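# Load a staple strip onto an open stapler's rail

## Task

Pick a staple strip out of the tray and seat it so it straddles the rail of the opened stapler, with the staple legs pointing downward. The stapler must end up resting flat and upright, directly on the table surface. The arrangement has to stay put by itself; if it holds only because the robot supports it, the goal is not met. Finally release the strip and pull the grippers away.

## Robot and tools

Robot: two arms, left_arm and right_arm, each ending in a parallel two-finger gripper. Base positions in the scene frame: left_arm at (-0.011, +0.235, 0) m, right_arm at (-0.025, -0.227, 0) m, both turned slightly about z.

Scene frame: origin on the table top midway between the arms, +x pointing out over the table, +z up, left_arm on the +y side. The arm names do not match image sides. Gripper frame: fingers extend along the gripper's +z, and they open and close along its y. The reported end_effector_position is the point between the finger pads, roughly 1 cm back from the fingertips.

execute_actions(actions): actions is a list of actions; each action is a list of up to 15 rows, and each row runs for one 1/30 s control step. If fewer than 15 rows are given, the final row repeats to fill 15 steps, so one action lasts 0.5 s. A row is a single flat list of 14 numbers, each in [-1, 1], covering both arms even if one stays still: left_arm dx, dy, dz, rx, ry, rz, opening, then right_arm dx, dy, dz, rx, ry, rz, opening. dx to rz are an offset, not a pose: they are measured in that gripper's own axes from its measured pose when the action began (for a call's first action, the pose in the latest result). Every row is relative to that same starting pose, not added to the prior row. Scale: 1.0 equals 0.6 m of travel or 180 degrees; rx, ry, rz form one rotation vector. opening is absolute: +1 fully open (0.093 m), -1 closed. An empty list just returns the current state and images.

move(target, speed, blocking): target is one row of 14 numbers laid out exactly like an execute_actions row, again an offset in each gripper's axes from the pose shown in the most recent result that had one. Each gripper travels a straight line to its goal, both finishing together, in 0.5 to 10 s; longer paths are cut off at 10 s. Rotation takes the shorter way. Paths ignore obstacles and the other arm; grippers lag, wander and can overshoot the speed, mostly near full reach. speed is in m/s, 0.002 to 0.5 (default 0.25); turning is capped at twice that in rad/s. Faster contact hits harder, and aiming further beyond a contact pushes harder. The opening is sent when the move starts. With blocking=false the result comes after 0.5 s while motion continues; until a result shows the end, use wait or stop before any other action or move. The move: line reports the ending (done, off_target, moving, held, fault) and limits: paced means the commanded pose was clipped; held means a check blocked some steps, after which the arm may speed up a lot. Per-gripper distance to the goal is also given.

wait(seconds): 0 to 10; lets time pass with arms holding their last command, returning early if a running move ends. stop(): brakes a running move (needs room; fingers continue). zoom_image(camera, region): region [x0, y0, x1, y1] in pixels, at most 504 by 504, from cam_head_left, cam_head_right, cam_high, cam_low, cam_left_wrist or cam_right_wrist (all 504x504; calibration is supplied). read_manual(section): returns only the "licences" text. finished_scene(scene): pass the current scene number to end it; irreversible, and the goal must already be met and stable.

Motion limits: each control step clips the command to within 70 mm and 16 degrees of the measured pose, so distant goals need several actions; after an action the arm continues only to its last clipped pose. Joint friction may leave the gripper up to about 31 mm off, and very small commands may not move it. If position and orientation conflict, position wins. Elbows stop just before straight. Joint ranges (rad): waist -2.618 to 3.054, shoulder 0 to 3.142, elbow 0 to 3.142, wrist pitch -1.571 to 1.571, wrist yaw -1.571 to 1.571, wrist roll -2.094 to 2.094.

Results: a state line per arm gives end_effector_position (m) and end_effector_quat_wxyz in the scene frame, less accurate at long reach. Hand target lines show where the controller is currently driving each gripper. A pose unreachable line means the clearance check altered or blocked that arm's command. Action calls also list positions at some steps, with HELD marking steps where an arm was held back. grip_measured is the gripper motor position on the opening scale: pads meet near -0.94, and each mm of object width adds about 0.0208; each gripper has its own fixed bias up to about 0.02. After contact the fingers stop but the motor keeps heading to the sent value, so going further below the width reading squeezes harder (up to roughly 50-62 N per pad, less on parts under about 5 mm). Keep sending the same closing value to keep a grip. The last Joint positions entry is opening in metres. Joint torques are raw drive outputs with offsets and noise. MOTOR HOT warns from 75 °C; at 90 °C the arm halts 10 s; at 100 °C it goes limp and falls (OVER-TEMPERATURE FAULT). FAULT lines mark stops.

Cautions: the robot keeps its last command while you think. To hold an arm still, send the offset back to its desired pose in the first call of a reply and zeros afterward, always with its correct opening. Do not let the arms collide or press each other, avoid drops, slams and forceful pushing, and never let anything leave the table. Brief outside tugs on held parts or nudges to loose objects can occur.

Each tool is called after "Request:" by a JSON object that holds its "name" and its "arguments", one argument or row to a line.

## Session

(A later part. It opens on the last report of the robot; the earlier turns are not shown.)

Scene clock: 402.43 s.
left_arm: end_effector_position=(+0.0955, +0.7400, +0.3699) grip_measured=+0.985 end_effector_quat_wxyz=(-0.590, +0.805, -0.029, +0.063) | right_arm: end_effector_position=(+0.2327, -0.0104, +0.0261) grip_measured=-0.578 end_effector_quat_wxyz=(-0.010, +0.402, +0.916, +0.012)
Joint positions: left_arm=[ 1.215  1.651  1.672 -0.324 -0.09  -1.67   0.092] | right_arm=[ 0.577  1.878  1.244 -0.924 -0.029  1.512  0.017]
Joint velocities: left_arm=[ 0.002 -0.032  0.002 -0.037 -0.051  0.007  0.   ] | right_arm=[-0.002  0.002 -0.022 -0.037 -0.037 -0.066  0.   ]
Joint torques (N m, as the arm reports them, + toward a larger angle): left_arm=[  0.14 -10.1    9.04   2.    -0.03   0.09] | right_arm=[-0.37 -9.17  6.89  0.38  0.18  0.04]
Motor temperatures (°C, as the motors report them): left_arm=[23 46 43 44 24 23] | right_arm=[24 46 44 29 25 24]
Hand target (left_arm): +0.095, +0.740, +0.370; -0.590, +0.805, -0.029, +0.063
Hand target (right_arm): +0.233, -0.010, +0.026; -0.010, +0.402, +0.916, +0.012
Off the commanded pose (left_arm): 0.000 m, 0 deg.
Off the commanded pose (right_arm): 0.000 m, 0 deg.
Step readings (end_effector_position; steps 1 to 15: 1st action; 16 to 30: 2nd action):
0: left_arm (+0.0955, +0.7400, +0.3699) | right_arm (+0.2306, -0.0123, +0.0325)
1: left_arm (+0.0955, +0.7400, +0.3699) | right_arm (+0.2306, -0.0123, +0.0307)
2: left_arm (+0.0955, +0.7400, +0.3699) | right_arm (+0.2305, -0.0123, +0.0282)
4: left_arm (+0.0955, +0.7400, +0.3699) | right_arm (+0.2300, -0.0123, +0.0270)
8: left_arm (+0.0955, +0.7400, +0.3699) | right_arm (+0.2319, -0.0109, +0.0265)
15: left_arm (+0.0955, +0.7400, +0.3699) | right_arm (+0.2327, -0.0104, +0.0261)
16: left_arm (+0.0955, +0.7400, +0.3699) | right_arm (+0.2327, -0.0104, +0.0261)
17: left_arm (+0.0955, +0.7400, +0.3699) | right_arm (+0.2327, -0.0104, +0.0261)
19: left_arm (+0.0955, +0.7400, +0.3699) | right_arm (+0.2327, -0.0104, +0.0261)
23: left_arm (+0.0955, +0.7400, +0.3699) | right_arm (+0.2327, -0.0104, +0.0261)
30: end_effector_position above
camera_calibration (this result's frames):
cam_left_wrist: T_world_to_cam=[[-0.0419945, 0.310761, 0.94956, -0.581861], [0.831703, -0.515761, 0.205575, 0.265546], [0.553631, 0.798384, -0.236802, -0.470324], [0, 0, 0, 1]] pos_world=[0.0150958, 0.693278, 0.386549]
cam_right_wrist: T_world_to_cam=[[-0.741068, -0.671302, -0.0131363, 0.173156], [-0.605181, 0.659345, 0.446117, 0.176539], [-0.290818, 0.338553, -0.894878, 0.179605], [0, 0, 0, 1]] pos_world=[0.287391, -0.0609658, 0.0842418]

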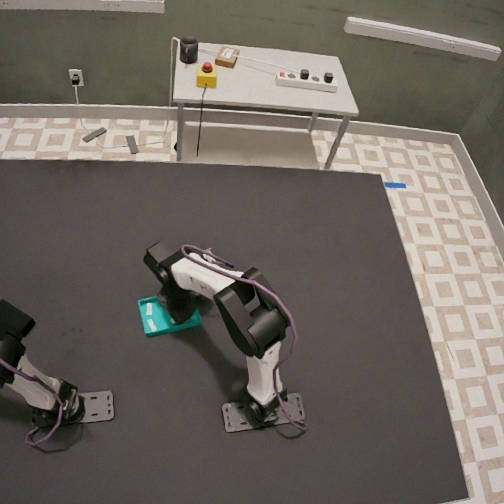

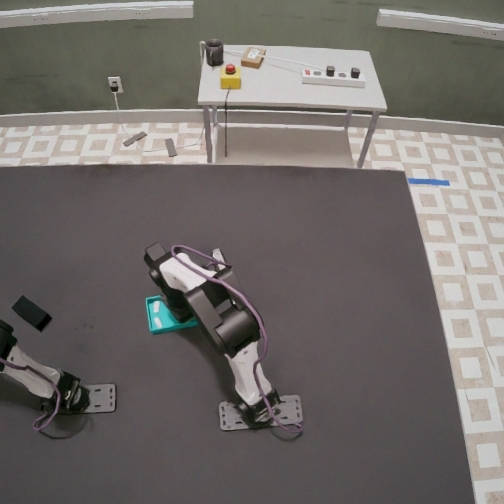

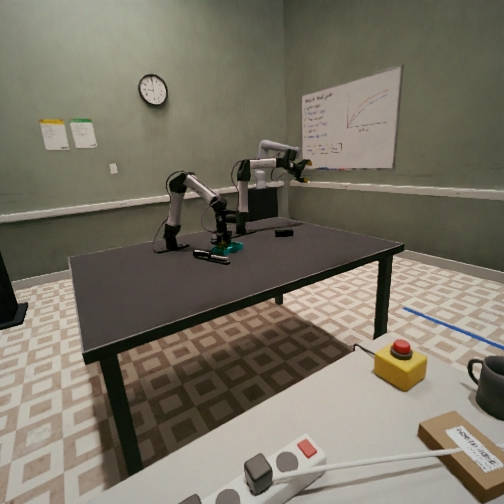

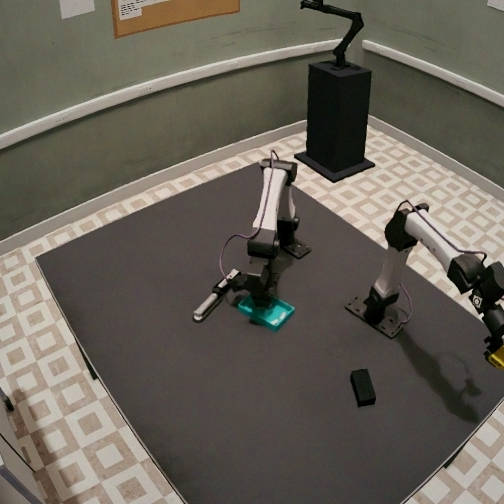

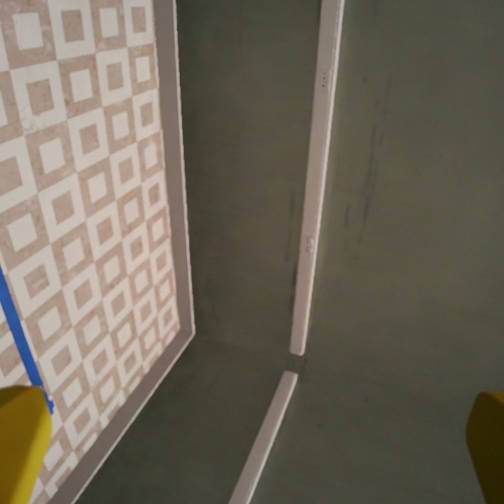

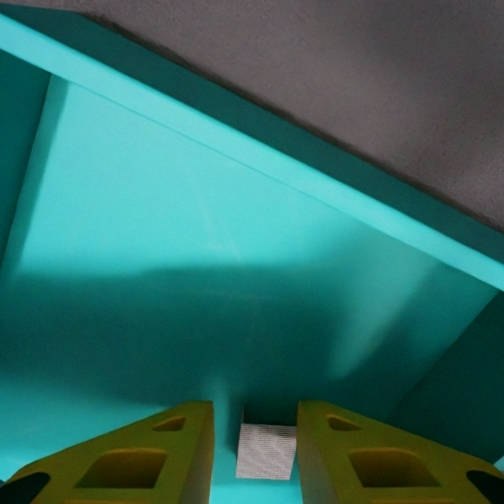

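Request:
{"name": "execute_actions", "arguments": {
  "actions": [
    [[0,0,0,0,0,0,1,0,-0.008,0,0.012,0,0,-0.52]],
    [[0,0,0,0,0,0,1,0,-0.014,0.028,0.006,0,0,-0.52]],
    [[0,0,0,0,0,0,1,0,0,0,0,0,0,-0.52]]
  ]
}}

Scene clock: 408.53 s.
left_arm: end_effector_position=(+0.0955, +0.7400, +0.3699) grip_measured=+0.985 end_effector_quat_wxyz=(-0.590, +0.805, -0.029, +0.063) | right_arm: end_effector_position=(+0.2303, -0.0121, +0.0254) grip_measured=-0.522 end_effector_quat_wxyz=(-0.012, +0.402, +0.916, +0.010)
Joint positions: left_arm=[ 1.215  1.651  1.672 -0.324 -0.09  -1.67   0.092] | right_arm=[ 0.577  1.874  1.236 -0.926 -0.03   1.512  0.02 ]
Joint velocities: left_arm=[ 0.002  0.012 -0.017  0.051  0.037 -0.037  0.   ] | right_arm=[-0.012 -0.012 -0.002 -0.022 -0.066  0.007 -0.   ]
Joint torques (N m, as the arm reports them, + toward a larger angle): left_arm=[  0.16 -10.07   9.03   1.98  -0.05   0.1 ] | right_arm=[-0.39 -8.95  6.88  0.33  0.11  0.04]
Motor temperatures (°C, as the motors report them): left_arm=[23 46 43 44 24 23] | right_arm=[24 46 44 29 25 24]
Hand target (left_arm): +0.095, +0.740, +0.370; -0.590, +0.805, -0.029, +0.063
Hand target (right_arm): +0.230, -0.012, +0.025; -0.012, +0.402, +0.916, +0.009
Off the commanded pose (left_arm): 0.000 m, 0 deg.
Off the commanded pose (right_arm): 0.001 m, 0 deg.
Step readings (end_effector_position; steps 1 to 15: 1st action; 16 to 30: 2nd action; 31 to 45: 3rd action):
0: left_arm (+0.0955, +0.7400, +0.3699) | right_arm (+0.2327, -0.0104, +0.0261)
1: left_arm (+0.0955, +0.7400, +0.3699) | right_arm (+0.2328, -0.0103, +0.0267)
2: left_arm (+0.0955, +0.7400, +0.3699) | right_arm (+0.2329, -0.0102, +0.0273)
4: left_arm (+0.0955, +0.7400, +0.3699) | right_arm (+0.2321, -0.0108, +0.0274)
8: left_arm (+0.0955, +0.7400, +0.3699) | right_arm (+0.2304, -0.0122, +0.0274)
15: left_arm (+0.0955, +0.7400, +0.3699) | right_arm (+0.2297, -0.0128, +0.0274)
16: left_arm (+0.0955, +0.7400, +0.3699) | right_arm (+0.2297, -0.0128, +0.0263)
17: left_arm (+0.0955, +0.7400, +0.3699) | right_arm (+0.2294, -0.0130, +0.0249)
19: left_arm (+0.0955, +0.7400, +0.3699) | right_arm (+0.2299, -0.0124, +0.0250)
23: left_arm (+0.0955, +0.7400, +0.3699) | right_arm (+0.2301, -0.0122, +0.0247)
30: left_arm (+0.0955, +0.7400, +0.3699) | right_arm (+0.2301, -0.0122, +0.0247)
31: left_arm (+0.0955, +0.7400, +0.3699) | right_arm (+0.2302, -0.0121, +0.0251)
32: left_arm (+0.0955, +0.7400, +0.3699) | right_arm (+0.2303, -0.0121, +0.0254)
34: left_arm (+0.0955, +0.7400, +0.3699) | right_arm (+0.2303, -0.0121, +0.0254)
38: left_arm (+0.0955, +0.7400, +0.3699) | right_arm (+0.2303, -0.0121, +0.0254)
45: end_effector_position above
camera_calibration (this result's frames):
cam_left_wrist: T_world_to_cam=[[-0.0419945, 0.310761, 0.94956, -0.581861], [0.831703, -0.515761, 0.205575, 0.265546], [0.553631, 0.798384, -0.236802, -0.470324], [0, 0, 0, 1]] pos_world=[0.0150958, 0.693278, 0.386549]
cam_right_wrist: T_world_to_cam=[[-0.741117, -0.671342, -0.00671911, 0.170069], [-0.60262, 0.660774, 0.447467, 0.175913], [-0.295964, 0.335675, -0.894275, 0.180009], [0, 0, 0, 1]] pos_world=[0.285326, -0.0624881, 0.0834048]

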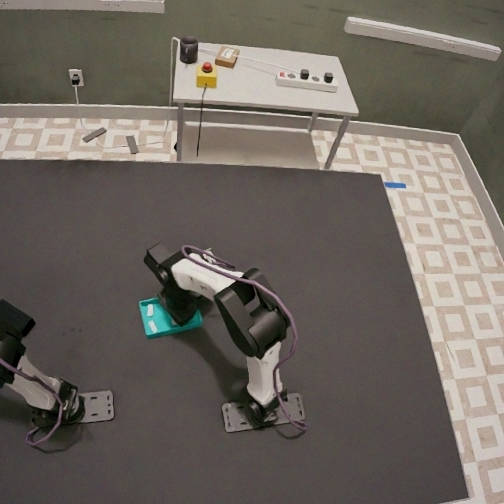

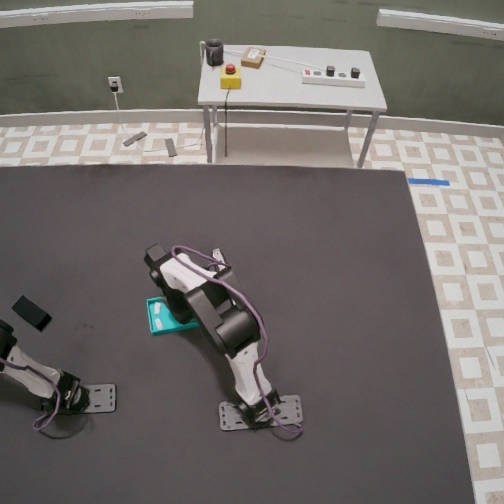

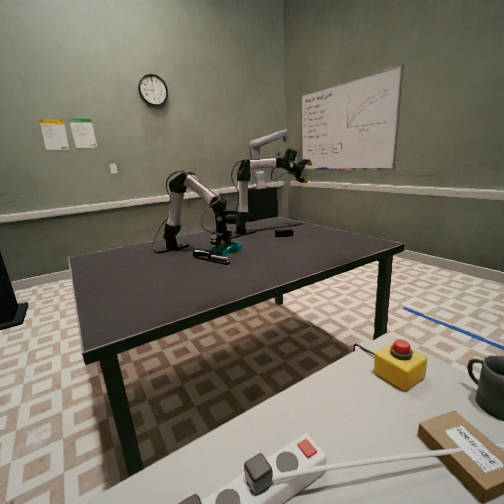

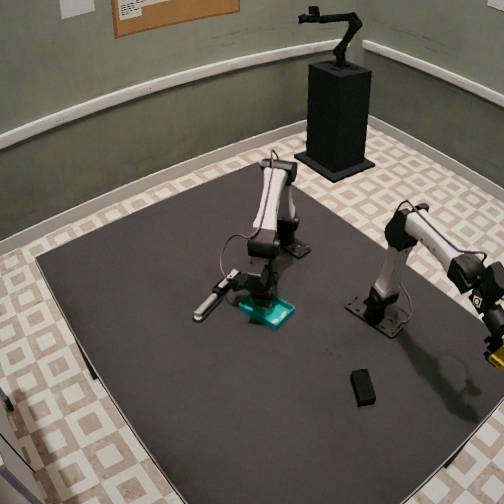

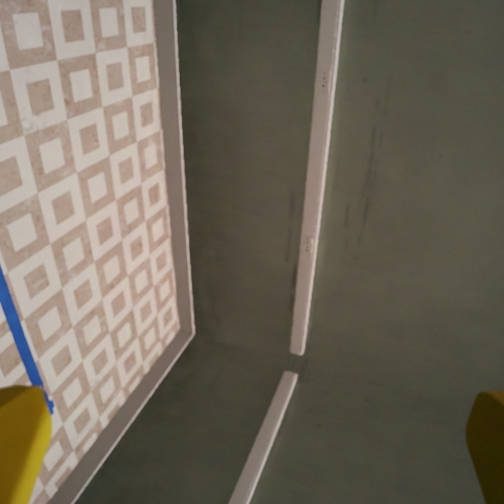

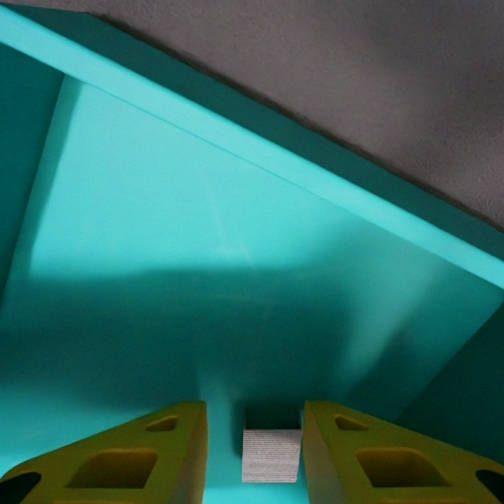

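Request:
{"name": "execute_actions", "arguments": {
  "actions": [
    [[0,0,0,0,0,0,1,0,0,0.02,0,0,0,-0.66]],
    [[0,0,0,0,0,0,1,0,0.035,0.025,0,0,0,-0.66]],
    [[0,0,0,0,0,0,1,0,0,0,0,0,0,-0.66]]
  ]
}}

Scene clock: 416.23 s.
left_arm: end_effector_position=(+0.0955, +0.7400, +0.3699) grip_measured=+0.985 end_effector_quat_wxyz=(-0.590, +0.805, -0.029, +0.063) | right_arm: end_effector_position=(+0.2478, +0.0022, +0.0208) grip_measured=-0.658 end_effector_quat_wxyz=(-0.005, +0.402, +0.915, +0.024)
Joint positions: left_arm=[ 1.215  1.651  1.672 -0.324 -0.09  -1.67   0.092] | right_arm=[ 0.577  1.933  1.297 -0.896 -0.03   1.512  0.014]
Joint velocities: left_arm=[ 0.002  0.007 -0.017 -0.007 -0.037 -0.007  0.   ] | right_arm=[-0.012  0.012  0.007 -0.022 -0.066 -0.022 -0.   ]
Joint torques (N m, as the arm reports them, + toward a larger angle): left_arm=[  0.17 -10.19   8.93   2.01  -0.05   0.08] | right_arm=[-0.3  -9.89  6.86  0.41  0.16  0.04]
Motor temperatures (°C, as the motors report them): left_arm=[23 46 43 44 24 23] | right_arm=[24 46 44 29 25 24]
Hand target (left_arm): +0.095, +0.740, +0.370; -0.590, +0.805, -0.029, +0.063
Hand target (right_arm): +0.248, +0.002, +0.021; -0.004, +0.402, +0.915, +0.024
Off the commanded pose (left_arm): 0.000 m, 0 deg.
Off the commanded pose (right_arm): 0.000 m, 0 deg.
Step readings (end_effector_position; steps 1 to 15: 1st action; 16 to 30: 2nd action; 31 to 45: 3rd action):
0: left_arm (+0.0955, +0.7400, +0.3699) | right_arm (+0.2303, -0.0121, +0.0254)
1: left_arm (+0.0955, +0.7400, +0.3699) | right_arm (+0.2308, -0.0117, +0.0254)
2: left_arm (+0.0955, +0.7400, +0.3699) | right_arm (+0.2318, -0.0109, +0.0253)
4: left_arm (+0.0955, +0.7400, +0.3699) | right_arm (+0.2335, -0.0094, +0.0252)
8: left_arm (+0.0955, +0.7400, +0.3699) | right_arm (+0.2355, -0.0078, +0.0253)
15: left_arm (+0.0955, +0.7400, +0.3699) | right_arm (+0.2364, -0.0071, +0.0254)
16: left_arm (+0.0955, +0.7400, +0.3699) | right_arm (+0.2370, -0.0066, +0.0245)
17: left_arm (+0.0955, +0.7400, +0.3699) | right_arm (+0.2401, -0.0040, +0.0230)
19: left_arm (+0.0955, +0.7400, +0.3699) | right_arm (+0.2449, -0.0002, +0.0210)
23: left_arm (+0.0955, +0.7400, +0.3699) | right_arm (+0.2479, +0.0023, +0.0208)
30: left_arm (+0.0955, +0.7400, +0.3699) | right_arm (+0.2479, +0.0023, +0.0208)
31: left_arm (+0.0955, +0.7400, +0.3699) | right_arm (+0.2478, +0.0022, +0.0208)
32: left_arm (+0.0955, +0.7400, +0.3699) | right_arm (+0.2478, +0.0022, +0.0208)
34: left_arm (+0.0955, +0.7400, +0.3699) | right_arm (+0.2478, +0.0022, +0.0208)
38: left_arm (+0.0955, +0.7400, +0.3699) | right_arm (+0.2478, +0.0022, +0.0208)
45: end_effector_position above
camera_calibration (this result's frames):
cam_left_wrist: T_world_to_cam=[[-0.0419945, 0.310761, 0.94956, -0.581861], [0.831703, -0.515761, 0.205575, 0.265546], [0.553631, 0.798384, -0.236802, -0.470324], [0, 0, 0, 1]] pos_world=[0.0150958, 0.693278, 0.386549]
cam_right_wrist: T_world_to_cam=[[-0.740565, -0.670891, -0.0383301, 0.193058], [-0.613576, 0.651833, 0.445688, 0.181876], [-0.274024, 0.353579, -0.894367, 0.170751], [0, 0, 0, 1]] pos_world=[0.301356, -0.0494058, 0.0790539]

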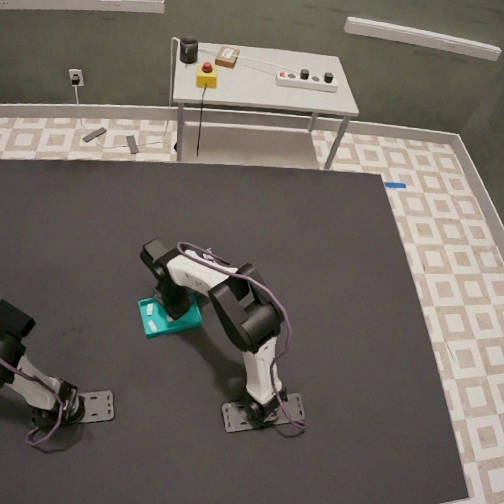

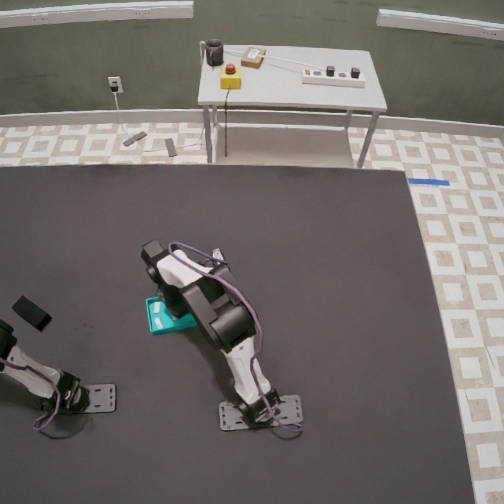

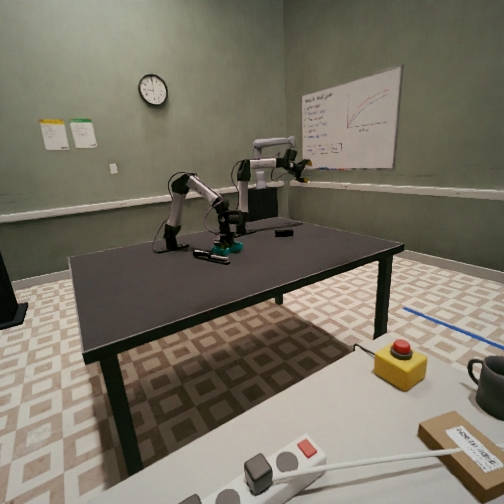

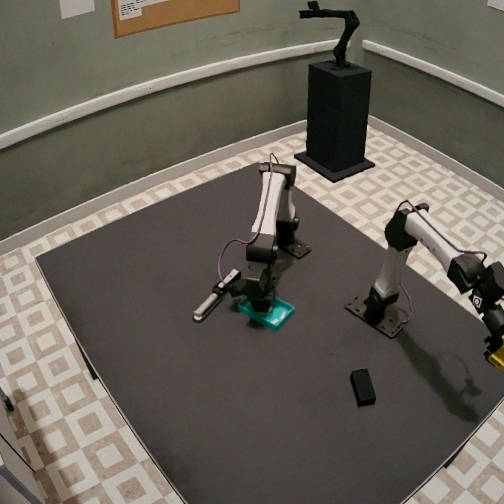

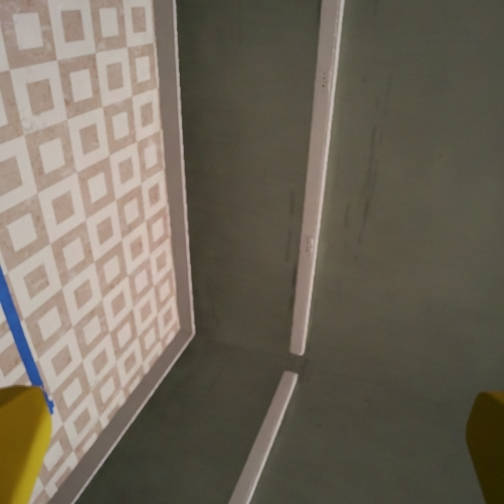

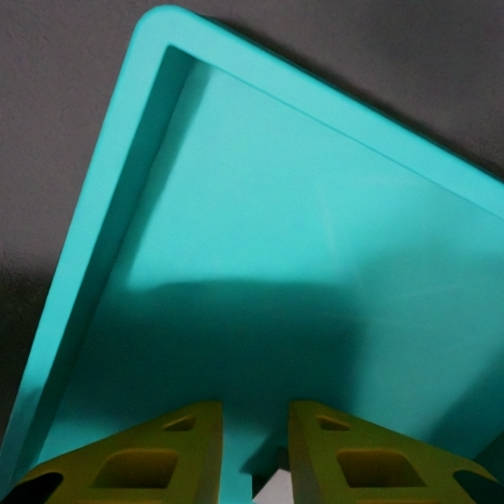

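Stick was dragged and rotated. Lift and look.

Request:
{"name": "execute_actions", "arguments": {
  "actions": [
    [[0,0,0,0,0,0,1,0,0,-0.08,0.015,0,0,-0.5]],
    [[0,0,0,0,0,0,1,0,0,0,0,0,0,-0.5]]
  ]
}}

Scene clock: 423.03 s.
left_arm: end_effector_position=(+0.0955, +0.7400, +0.3699) grip_measured=+0.985 end_effector_quat_wxyz=(-0.590, +0.805, -0.029, +0.063) | right_arm: end_effector_position=(+0.2486, +0.0028, +0.0687) grip_measured=-0.502 end_effector_quat_wxyz=(-0.011, +0.402, +0.916, +0.012)
Joint positions: left_arm=[ 1.215  1.651  1.672 -0.324 -0.09  -1.67   0.092] | right_arm=[ 0.577  1.907  1.46  -1.113 -0.03   1.512  0.021]
Joint velocities: left_arm=[-0.002 -0.012 -0.007 -0.022 -0.051 -0.022 -0.   ] | right_arm=[ 0.017 -0.007  0.002  0.066  0.051 -0.022  0.001]
Joint torques (N m, as the arm reports them, + toward a larger angle): left_arm=[  0.15 -10.15   8.89   2.01  -0.03   0.11] | right_arm=[-0.25 -9.79  7.14  0.36  0.18  0.06]
Motor temperatures (°C, as the motors report them): left_arm=[23 46 43 44 24 23] | right_arm=[24 46 44 29 25 24]
Hand target (left_arm): +0.095, +0.740, +0.370; -0.590, +0.805, -0.029, +0.063
Hand target (right_arm): +0.249, +0.003, +0.069; -0.011, +0.402, +0.916, +0.012
Off the commanded pose (left_arm): 0.000 m, 0 deg.
Off the commanded pose (right_arm): 0.000 m, 0 deg.
Step readings (end_effector_position; steps 1 to 15: 1st action; 16 to 30: 2nd action):
0: left_arm (+0.0955, +0.7400, +0.3699) | right_arm (+0.2478, +0.0022, +0.0208)
1: left_arm (+0.0955, +0.7400, +0.3699) | right_arm (+0.2471, +0.0017, +0.0254)
2: left_arm (+0.0955, +0.7400, +0.3699) | right_arm (+0.2465, +0.0011, +0.0319)
4: left_arm (+0.0955, +0.7400, +0.3699) | right_arm (+0.2521, +0.0057, +0.0497)
8: left_arm (+0.0955, +0.7400, +0.3699) | right_arm (+0.2574, +0.0100, +0.0687)
15: left_arm (+0.0955, +0.7400, +0.3699) | right_arm (+0.2487, +0.0029, +0.0687)
16: left_arm (+0.0955, +0.7400, +0.3699) | right_arm (+0.2486, +0.0028, +0.0687)
17: left_arm (+0.0955, +0.7400, +0.3699) | right_arm (+0.2486, +0.0028, +0.0687)
19: left_arm (+0.0955, +0.7400, +0.3699) | right_arm (+0.2486, +0.0028, +0.0687)
23: left_arm (+0.0955, +0.7400, +0.3699) | right_arm (+0.2486, +0.0028, +0.0687)
30: end_effector_position above
camera_calibration (this result's frames):
cam_left_wrist: T_world_to_cam=[[-0.0419945, 0.310761, 0.94956, -0.581861], [0.831703, -0.515761, 0.205575, 0.265546], [0.553631, 0.798384, -0.236802, -0.470324], [0, 0, 0, 1]] pos_world=[0.0150958, 0.693278, 0.386549]
cam_right_wrist: T_world_to_cam=[[-0.741085, -0.671316, -0.0112905, 0.194194], [-0.604207, 0.659479, 0.447238, 0.15812], [-0.292792, 0.338263, -0.894344, 0.218318], [0, 0, 0, 1]] pos_world=[0.303373, -0.0477601, 0.126727]

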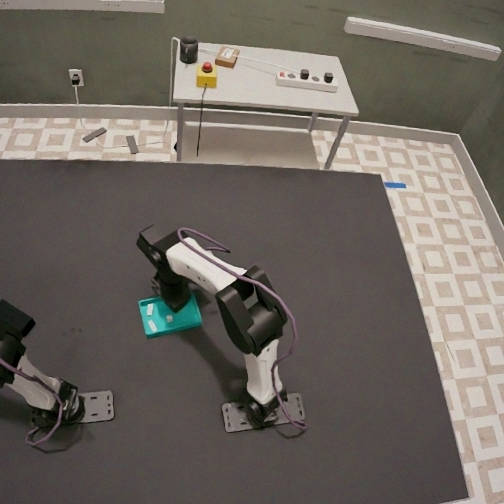

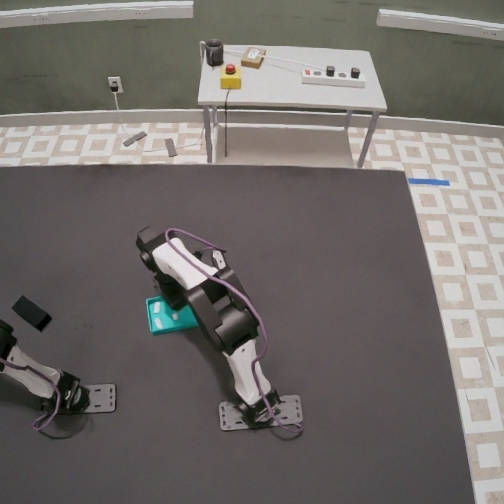

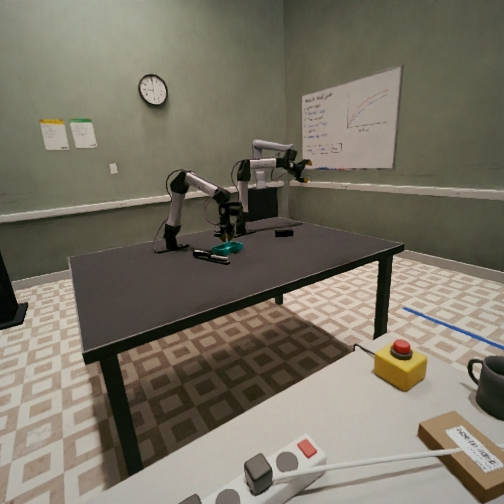

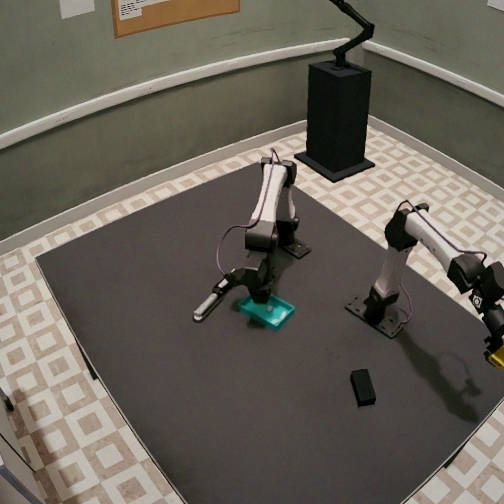

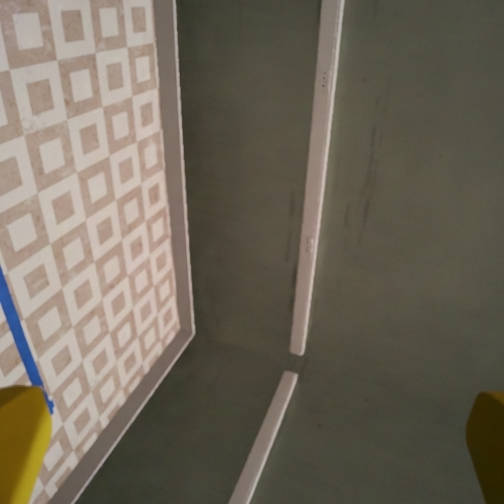

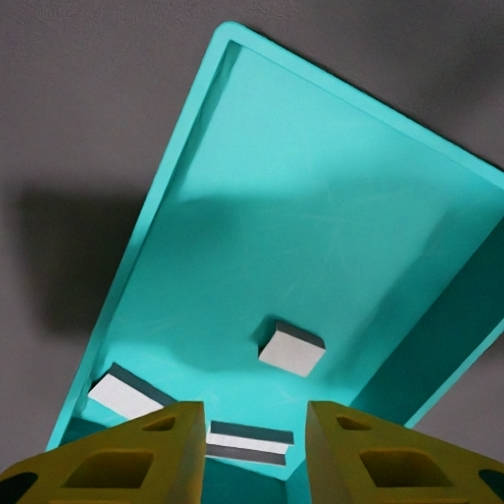

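Request:
{"name": "zoom_image", "arguments": {
  "camera": "cam_right_wrist",
  "region": [230,290,350,400]
}}

Region (230, 290, 350, 400) of cam_right_wrist's 504x504 image, scaled by 4.200, with more detail than that image has; it fills the top 462 rows of this view, and the rest is white.

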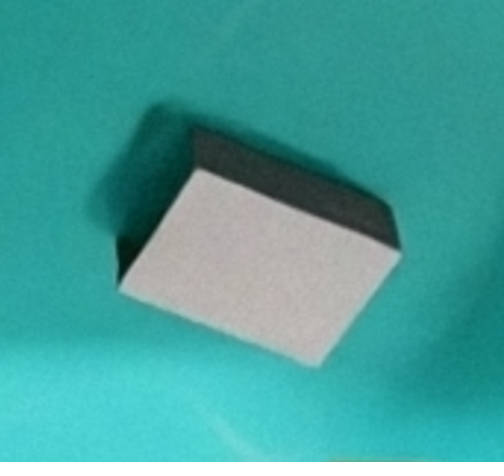

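Request:
{"name": "execute_actions", "arguments": {
  "actions": [
    [[0,0,0,0,0,0,1,0.027,-0.012,0,0.008,0,-0.35,-0.5]],
    [[0,0,0,0,0,0,1,0,0,0,0,0,-0.05,-0.5]],
    [[0,0,0,0,0,0,1,0,0,0,0,0,0,-0.5]]
  ]
}}

Scene clock: 444.57 s.
left_arm: end_effector_position=(+0.0955, +0.7400, +0.3699) grip_measured=+0.985 end_effector_quat_wxyz=(-0.590, +0.805, -0.029, +0.063) | right_arm: end_effector_position=(+0.2370, +0.0160, +0.0687) grip_measured=-0.502 end_effector_quat_wxyz=(-0.005, -0.016, +1.000, +0.014)
Joint positions: left_arm=[ 1.215  1.651  1.672 -0.324 -0.09  -1.67   0.092] | right_arm=[ 0.627  1.907  1.46  -1.113 -0.027  0.704  0.021]
Joint velocities: left_arm=[-0.027 -0.022 -0.002  0.066 -0.022  0.022  0.001] | right_arm=[ 0.007 -0.007 -0.007  0.022 -0.037  0.051 -0.   ]
Joint torques (N m, as the arm reports them, + toward a larger angle): left_arm=[  0.14 -10.13   9.04   2.    -0.03   0.1 ] | right_arm=[-0.33 -9.89  7.36  0.38  0.15  0.06]
Motor temperatures (°C, as the motors report them): left_arm=[23 46 43 45 24 23] | right_arm=[24 47 44 28 25 24]
Hand target (left_arm): +0.095, +0.740, +0.370; -0.590, +0.805, -0.029, +0.063
Hand target (right_arm): +0.237, +0.016, +0.069; -0.005, -0.016, +1.000, +0.014
Off the commanded pose (left_arm): 0.000 m, 0 deg.
Off the commanded pose (right_arm): 0.000 m, 0 deg.
Step readings (end_effector_position; steps 1 to 15: 1st action; 16 to 30: 2nd action; 31 to 45: 3rd action):
0: left_arm (+0.0955, +0.7400, +0.3699) | right_arm (+0.2486, +0.0028, +0.0687)
1: left_arm (+0.0955, +0.7400, +0.3699) | right_arm (+0.2479, +0.0036, +0.0687)
2: left_arm (+0.0955, +0.7400, +0.3699) | right_arm (+0.2463, +0.0055, +0.0687)
4: left_arm (+0.0955, +0.7400, +0.3699) | right_arm (+0.2416, +0.0109, +0.0687)
8: left_arm (+0.0955, +0.7400, +0.3699) | right_arm (+0.2369, +0.0160, +0.0687)
15: left_arm (+0.0955, +0.7400, +0.3699) | right_arm (+0.2370, +0.0160, +0.0687)
16: left_arm (+0.0955, +0.7400, +0.3699) | right_arm (+0.2370, +0.0160, +0.0687)
17: left_arm (+0.0955, +0.7400, +0.3699) | right_arm (+0.2370, +0.0160, +0.0687)
19: left_arm (+0.0955, +0.7400, +0.3699) | right_arm (+0.2370, +0.0160, +0.0687)
23: left_arm (+0.0955, +0.7400, +0.3699) | right_arm (+0.2370, +0.0160, +0.0687)
30: left_arm (+0.0955, +0.7400, +0.3699) | right_arm (+0.2370, +0.0160, +0.0687)
31: left_arm (+0.0955, +0.7400, +0.3699) | right_arm (+0.2370, +0.0160, +0.0687)
32: left_arm (+0.0955, +0.7400, +0.3699) | right_arm (+0.2370, +0.0160, +0.0687)
34: left_arm (+0.0955, +0.7400, +0.3699) | right_arm (+0.2370, +0.0160, +0.0687)
38: left_arm (+0.0955, +0.7400, +0.3699) | right_arm (+0.2370, +0.0160, +0.0687)
45: end_effector_position above
camera_calibration (this result's frames):
cam_left_wrist: T_world_to_cam=[[-0.0419945, 0.310761, 0.94956, -0.581861], [0.831703, -0.515761, 0.205575, 0.265546], [0.553631, 0.798384, -0.236802, -0.470324], [0, 0, 0, 1]] pos_world=[0.0150958, 0.693278, 0.386549]
cam_right_wrist: T_world_to_cam=[[0.0239482, -0.999364, -0.0264345, 0.019398], [-0.902698, -0.0329796, 0.42901, 0.225498], [-0.429609, 0.0135884, -0.902913, 0.248663], [0, 0, 0, 1]] pos_world=[0.309919, 0.0234435, 0.128293]

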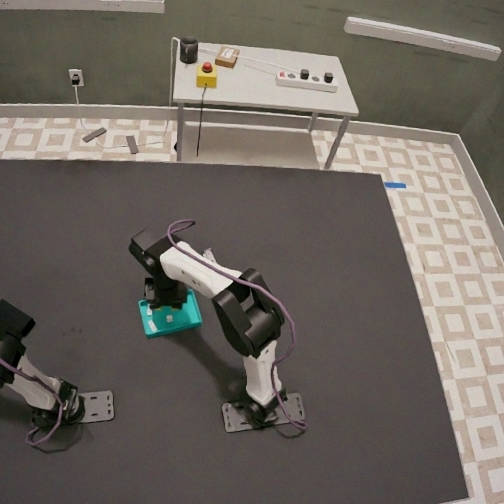

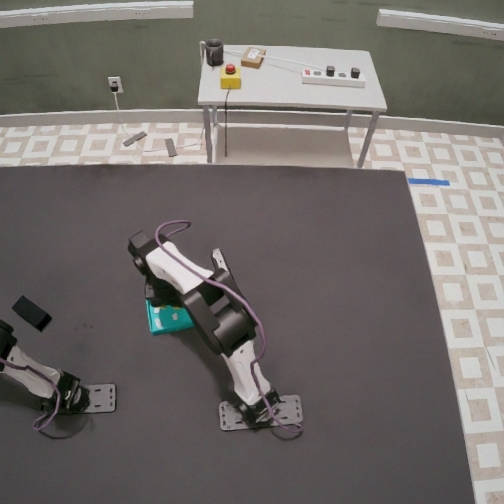

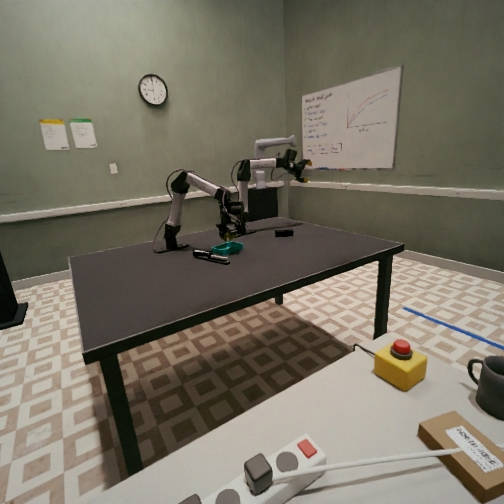

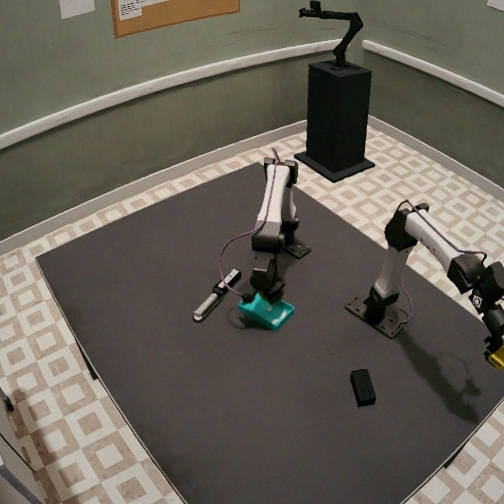

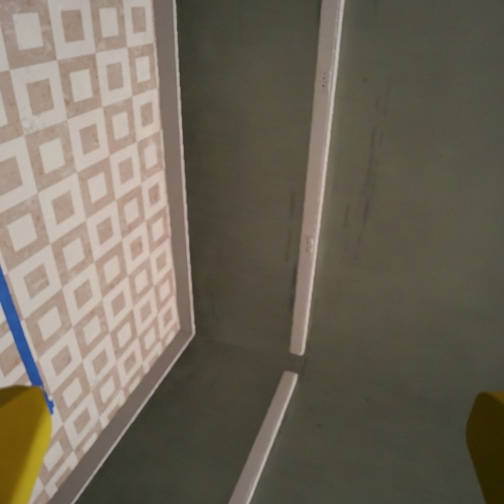

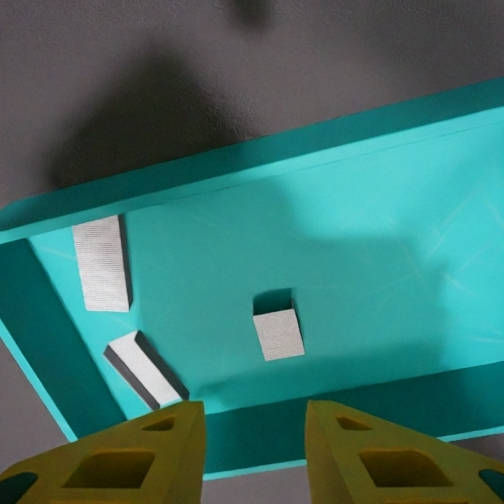

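Request:
{"name": "execute_actions", "arguments": {
  "actions": [
    [[0,0,0,0,0,0,1,-0.004,-0.016,0.045,0.005,0,0.065,-0.5]],
    [[0,0,0,0,0,0,1,0,0,0,0,0,0,-0.5]]
  ]
}}

Scene clock: 452.60 s.
left_arm: end_effector_position=(+0.0955, +0.7400, +0.3699) grip_measured=+0.985 end_effector_quat_wxyz=(-0.590, +0.805, -0.029, +0.063) | right_arm: end_effector_position=(+0.2386, +0.0122, +0.0499) grip_measured=-0.502 end_effector_quat_wxyz=(-0.005, +0.075, +0.997, +0.015)
Joint positions: left_arm=[ 1.215  1.651  1.672 -0.324 -0.09  -1.67   0.092] | right_arm=[ 0.616  1.917  1.397 -1.037 -0.027  0.875  0.021]
Joint velocities: left_arm=[-0.002 -0.012 -0.007 -0.022  0.007  0.095  0.   ] | right_arm=[-0.007 -0.007 -0.002  0.007  0.022  0.022  0.001]
Joint torques (N m, as the arm reports them, + toward a larger angle): left_arm=[  0.17 -10.13   8.98   2.    -0.02   0.1 ] | right_arm=[-0.25 -9.87  7.32  0.39  0.19  0.02]
Motor temperatures (°C, as the motors report them): left_arm=[23 46 43 45 24 23] | right_arm=[24 48 45 28 25 24]
Hand target (left_arm): +0.095, +0.740, +0.370; -0.590, +0.805, -0.029, +0.063
Hand target (right_arm): +0.239, +0.012, +0.050; -0.005, +0.075, +0.997, +0.014
Off the commanded pose (left_arm): 0.000 m, 0 deg.
Off the commanded pose (right_arm): 0.000 m, 0 deg.
Step readings (end_effector_position; steps 1 to 15: 1st action; 16 to 30: 2nd action):
0: left_arm (+0.0955, +0.7400, +0.3699) | right_arm (+0.2370, +0.0160, +0.0687)
1: left_arm (+0.0955, +0.7400, +0.3699) | right_arm (+0.2375, +0.0160, +0.0667)
2: left_arm (+0.0955, +0.7400, +0.3699) | right_arm (+0.2380, +0.0158, +0.0640)
4: left_arm (+0.0955, +0.7400, +0.3699) | right_arm (+0.2365, +0.0121, +0.0563)
8: left_arm (+0.0955, +0.7400, +0.3699) | right_arm (+0.2352, +0.0092, +0.0499)
15: left_arm (+0.0955, +0.7400, +0.3699) | right_arm (+0.2386, +0.0122, +0.0499)
16: left_arm (+0.0955, +0.7400, +0.3699) | right_arm (+0.2386, +0.0122, +0.0499)
17: left_arm (+0.0955, +0.7400, +0.3699) | right_arm (+0.2386, +0.0122, +0.0499)
19: left_arm (+0.0955, +0.7400, +0.3699) | right_arm (+0.2386, +0.0122, +0.0499)
23: left_arm (+0.0955, +0.7400, +0.3699) | right_arm (+0.2386, +0.0122, +0.0499)
30: end_effector_position above
camera_calibration (this result's frames):
cam_left_wrist: T_world_to_cam=[[-0.0419945, 0.310761, 0.94956, -0.581861], [0.831703, -0.515761, 0.205575, 0.265546], [0.553631, 0.798384, -0.236802, -0.470324], [0, 0, 0, 1]] pos_world=[0.0150958, 0.693278, 0.386549]
cam_right_wrist: T_world_to_cam=[[-0.157294, -0.987195, -0.026534, 0.0581803], [-0.892528, 0.130608, 0.431665, 0.230393], [-0.422672, 0.0915805, -0.901644, 0.229794], [0, 0, 0, 1]] pos_world=[0.311911, 0.00629957, 0.109284]

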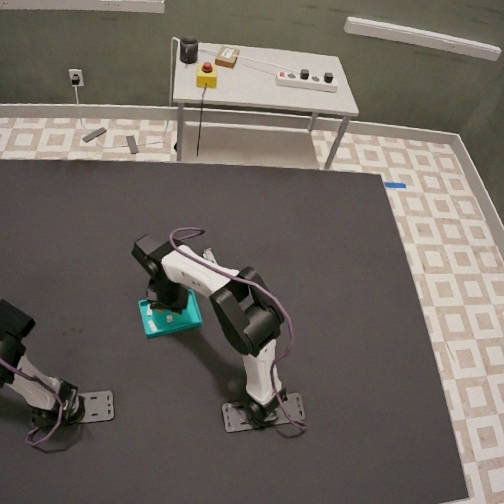

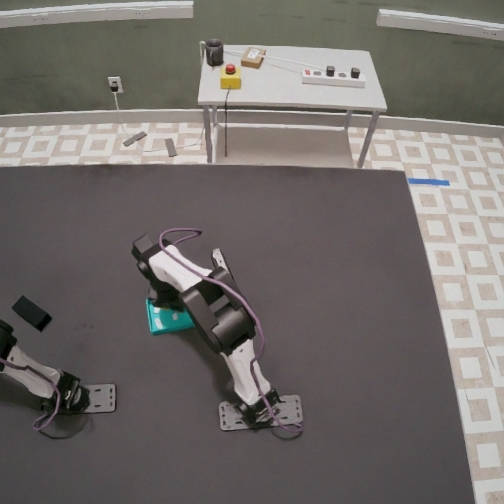

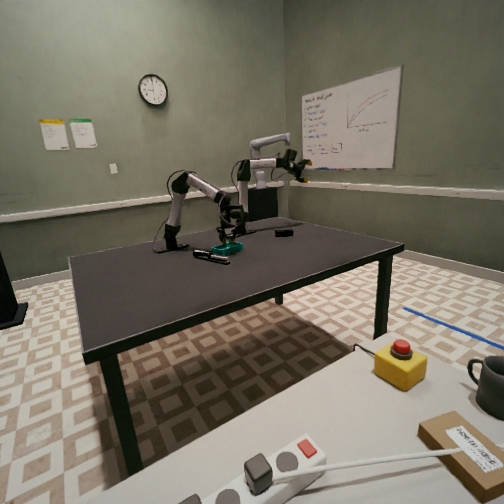

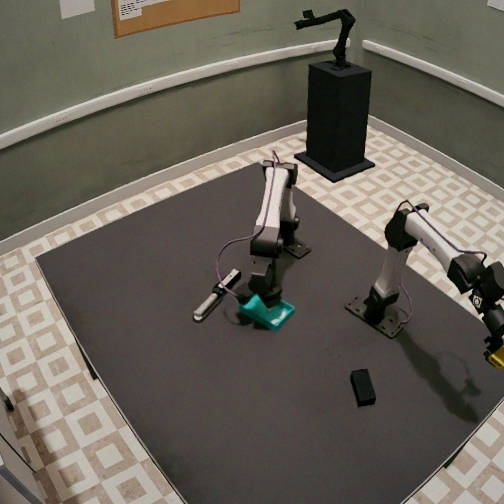

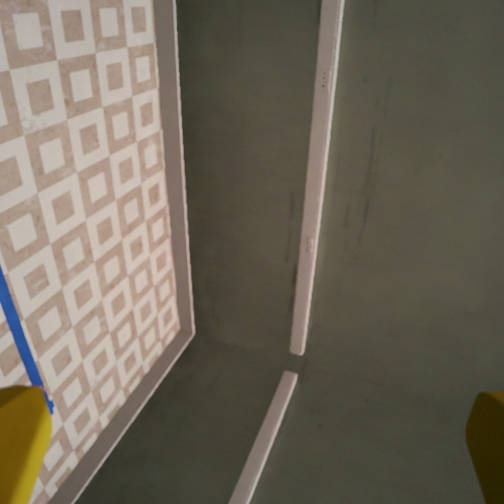

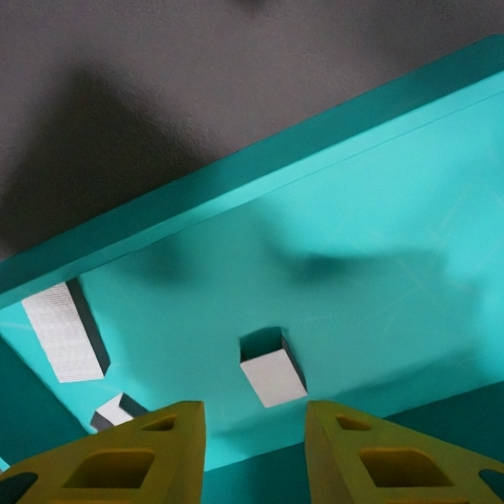

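Request:
{"name": "execute_actions", "arguments": {
  "actions": [
    [[0,0,0,0,0,0,1,0,-0.008,0,0.005,0,-0.125,-0.5]],
    [[0,0,0,0,0,0,1,0,0,0,0,0,0,-0.5]]
  ]
}}

Scene clock: 457.73 s.
left_arm: end_effector_position=(+0.0955, +0.7400, +0.3699) grip_measured=+0.985 end_effector_quat_wxyz=(-0.590, +0.805, -0.029, +0.063) | right_arm: end_effector_position=(+0.2390, +0.0116, +0.0499) grip_measured=-0.502 end_effector_quat_wxyz=(-0.001, -0.108, +0.994, +0.013)
Joint positions: left_arm=[ 1.215  1.651  1.672 -0.324 -0.09  -1.67   0.092] | right_arm=[ 0.616  1.917  1.397 -1.037 -0.023  0.507  0.021]
Joint velocities: left_arm=[-0.007 -0.032 -0.007  0.007  0.066  0.051 -0.   ] | right_arm=[ 0.007  0.007 -0.002 -0.007 -0.007 -0.051 -0.001]
Joint torques (N m, as the arm reports them, + toward a larger angle): left_arm=[  0.13 -10.12   8.98   2.01  -0.04   0.1 ] | right_arm=[-0.27 -9.67  7.21  0.41  0.11  0.03]
Motor temperatures (°C, as the motors report them): left_arm=[23 46 43 45 24 23] | right_arm=[24 48 45 28 25 24]
Hand target (left_arm): +0.095, +0.740, +0.370; -0.590, +0.805, -0.029, +0.063
Hand target (right_arm): +0.239, +0.012, +0.050; -0.001, -0.108, +0.994, +0.013
Off the commanded pose (left_arm): 0.000 m, 0 deg.
Off the commanded pose (right_arm): 0.000 m, 0 deg.
Step readings (end_effector_position; steps 1 to 15: 1st action; 16 to 30: 2nd action):
0: left_arm (+0.0955, +0.7400, +0.3699) | right_arm (+0.2386, +0.0122, +0.0499)
1: left_arm (+0.0955, +0.7400, +0.3699) | right_arm (+0.2387, +0.0120, +0.0499)
2: left_arm (+0.0955, +0.7400, +0.3699) | right_arm (+0.2388, +0.0119, +0.0499)
4: left_arm (+0.0955, +0.7400, +0.3699) | right_arm (+0.2390, +0.0116, +0.0499)
8: left_arm (+0.0955, +0.7400, +0.3699) | right_arm (+0.2390, +0.0116, +0.0499)
15: left_arm (+0.0955, +0.7400, +0.3699) | right_arm (+0.2390, +0.0116, +0.0499)
16: left_arm (+0.0955, +0.7400, +0.3699) | right_arm (+0.2390, +0.0116, +0.0499)
17: left_arm (+0.0955, +0.7400, +0.3699) | right_arm (+0.2390, +0.0116, +0.0499)
19: left_arm (+0.0955, +0.7400, +0.3699) | right_arm (+0.2390, +0.0116, +0.0499)
23: left_arm (+0.0955, +0.7400, +0.3699) | right_arm (+0.2390, +0.0116, +0.0499)
30: end_effector_position above
camera_calibration (this result's frames):
cam_left_wrist: T_world_to_cam=[[-0.0419945, 0.310761, 0.94956, -0.581861], [0.831703, -0.515761, 0.205575, 0.265546], [0.553631, 0.798384, -0.236802, -0.470324], [0, 0, 0, 1]] pos_world=[0.0150958, 0.693278, 0.386549]
cam_right_wrist: T_world_to_cam=[[0.208257, -0.977751, -0.0251495, -0.0298981], [-0.88525, -0.199364, 0.420223, 0.233482], [-0.415887, -0.0652507, -0.907072, 0.230463], [0, 0, 0, 1]] pos_world=[0.308763, 0.0323529, 0.11018]

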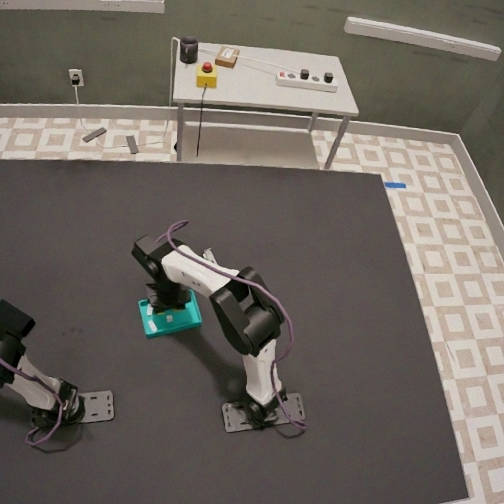

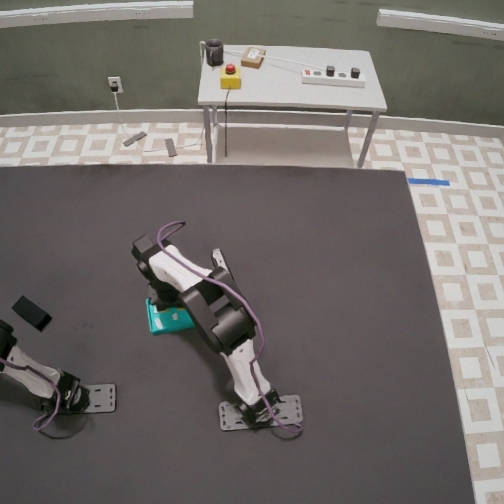

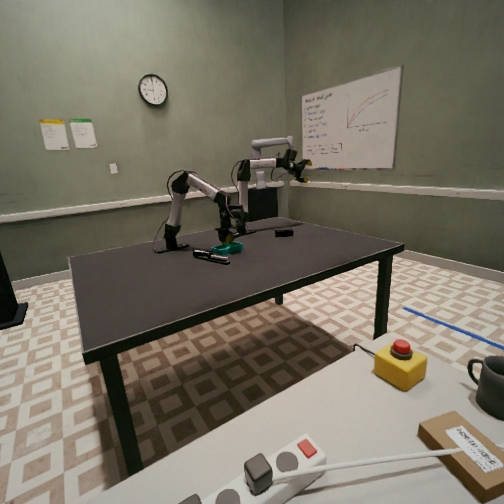

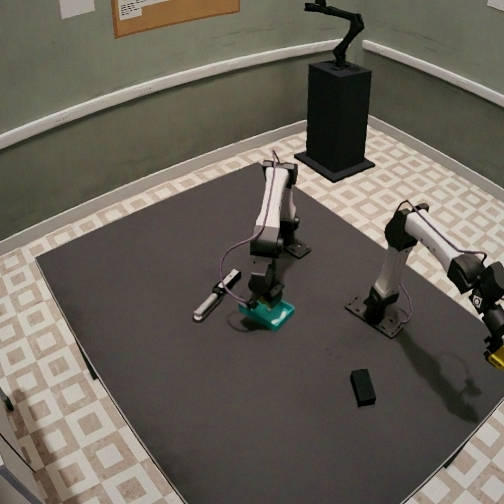

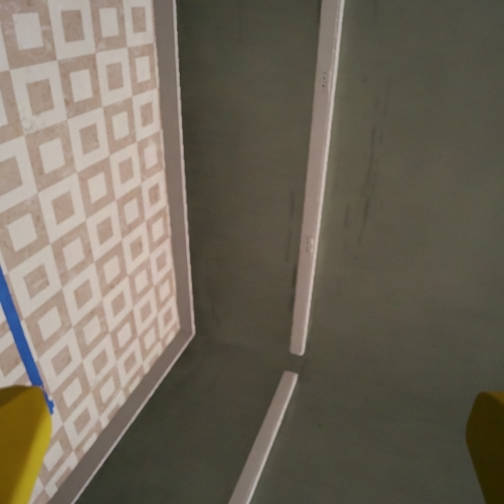

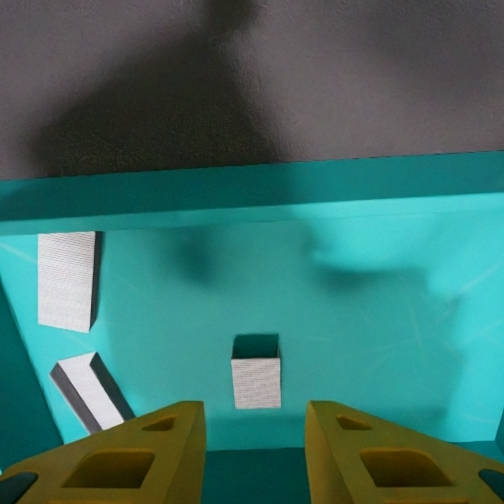

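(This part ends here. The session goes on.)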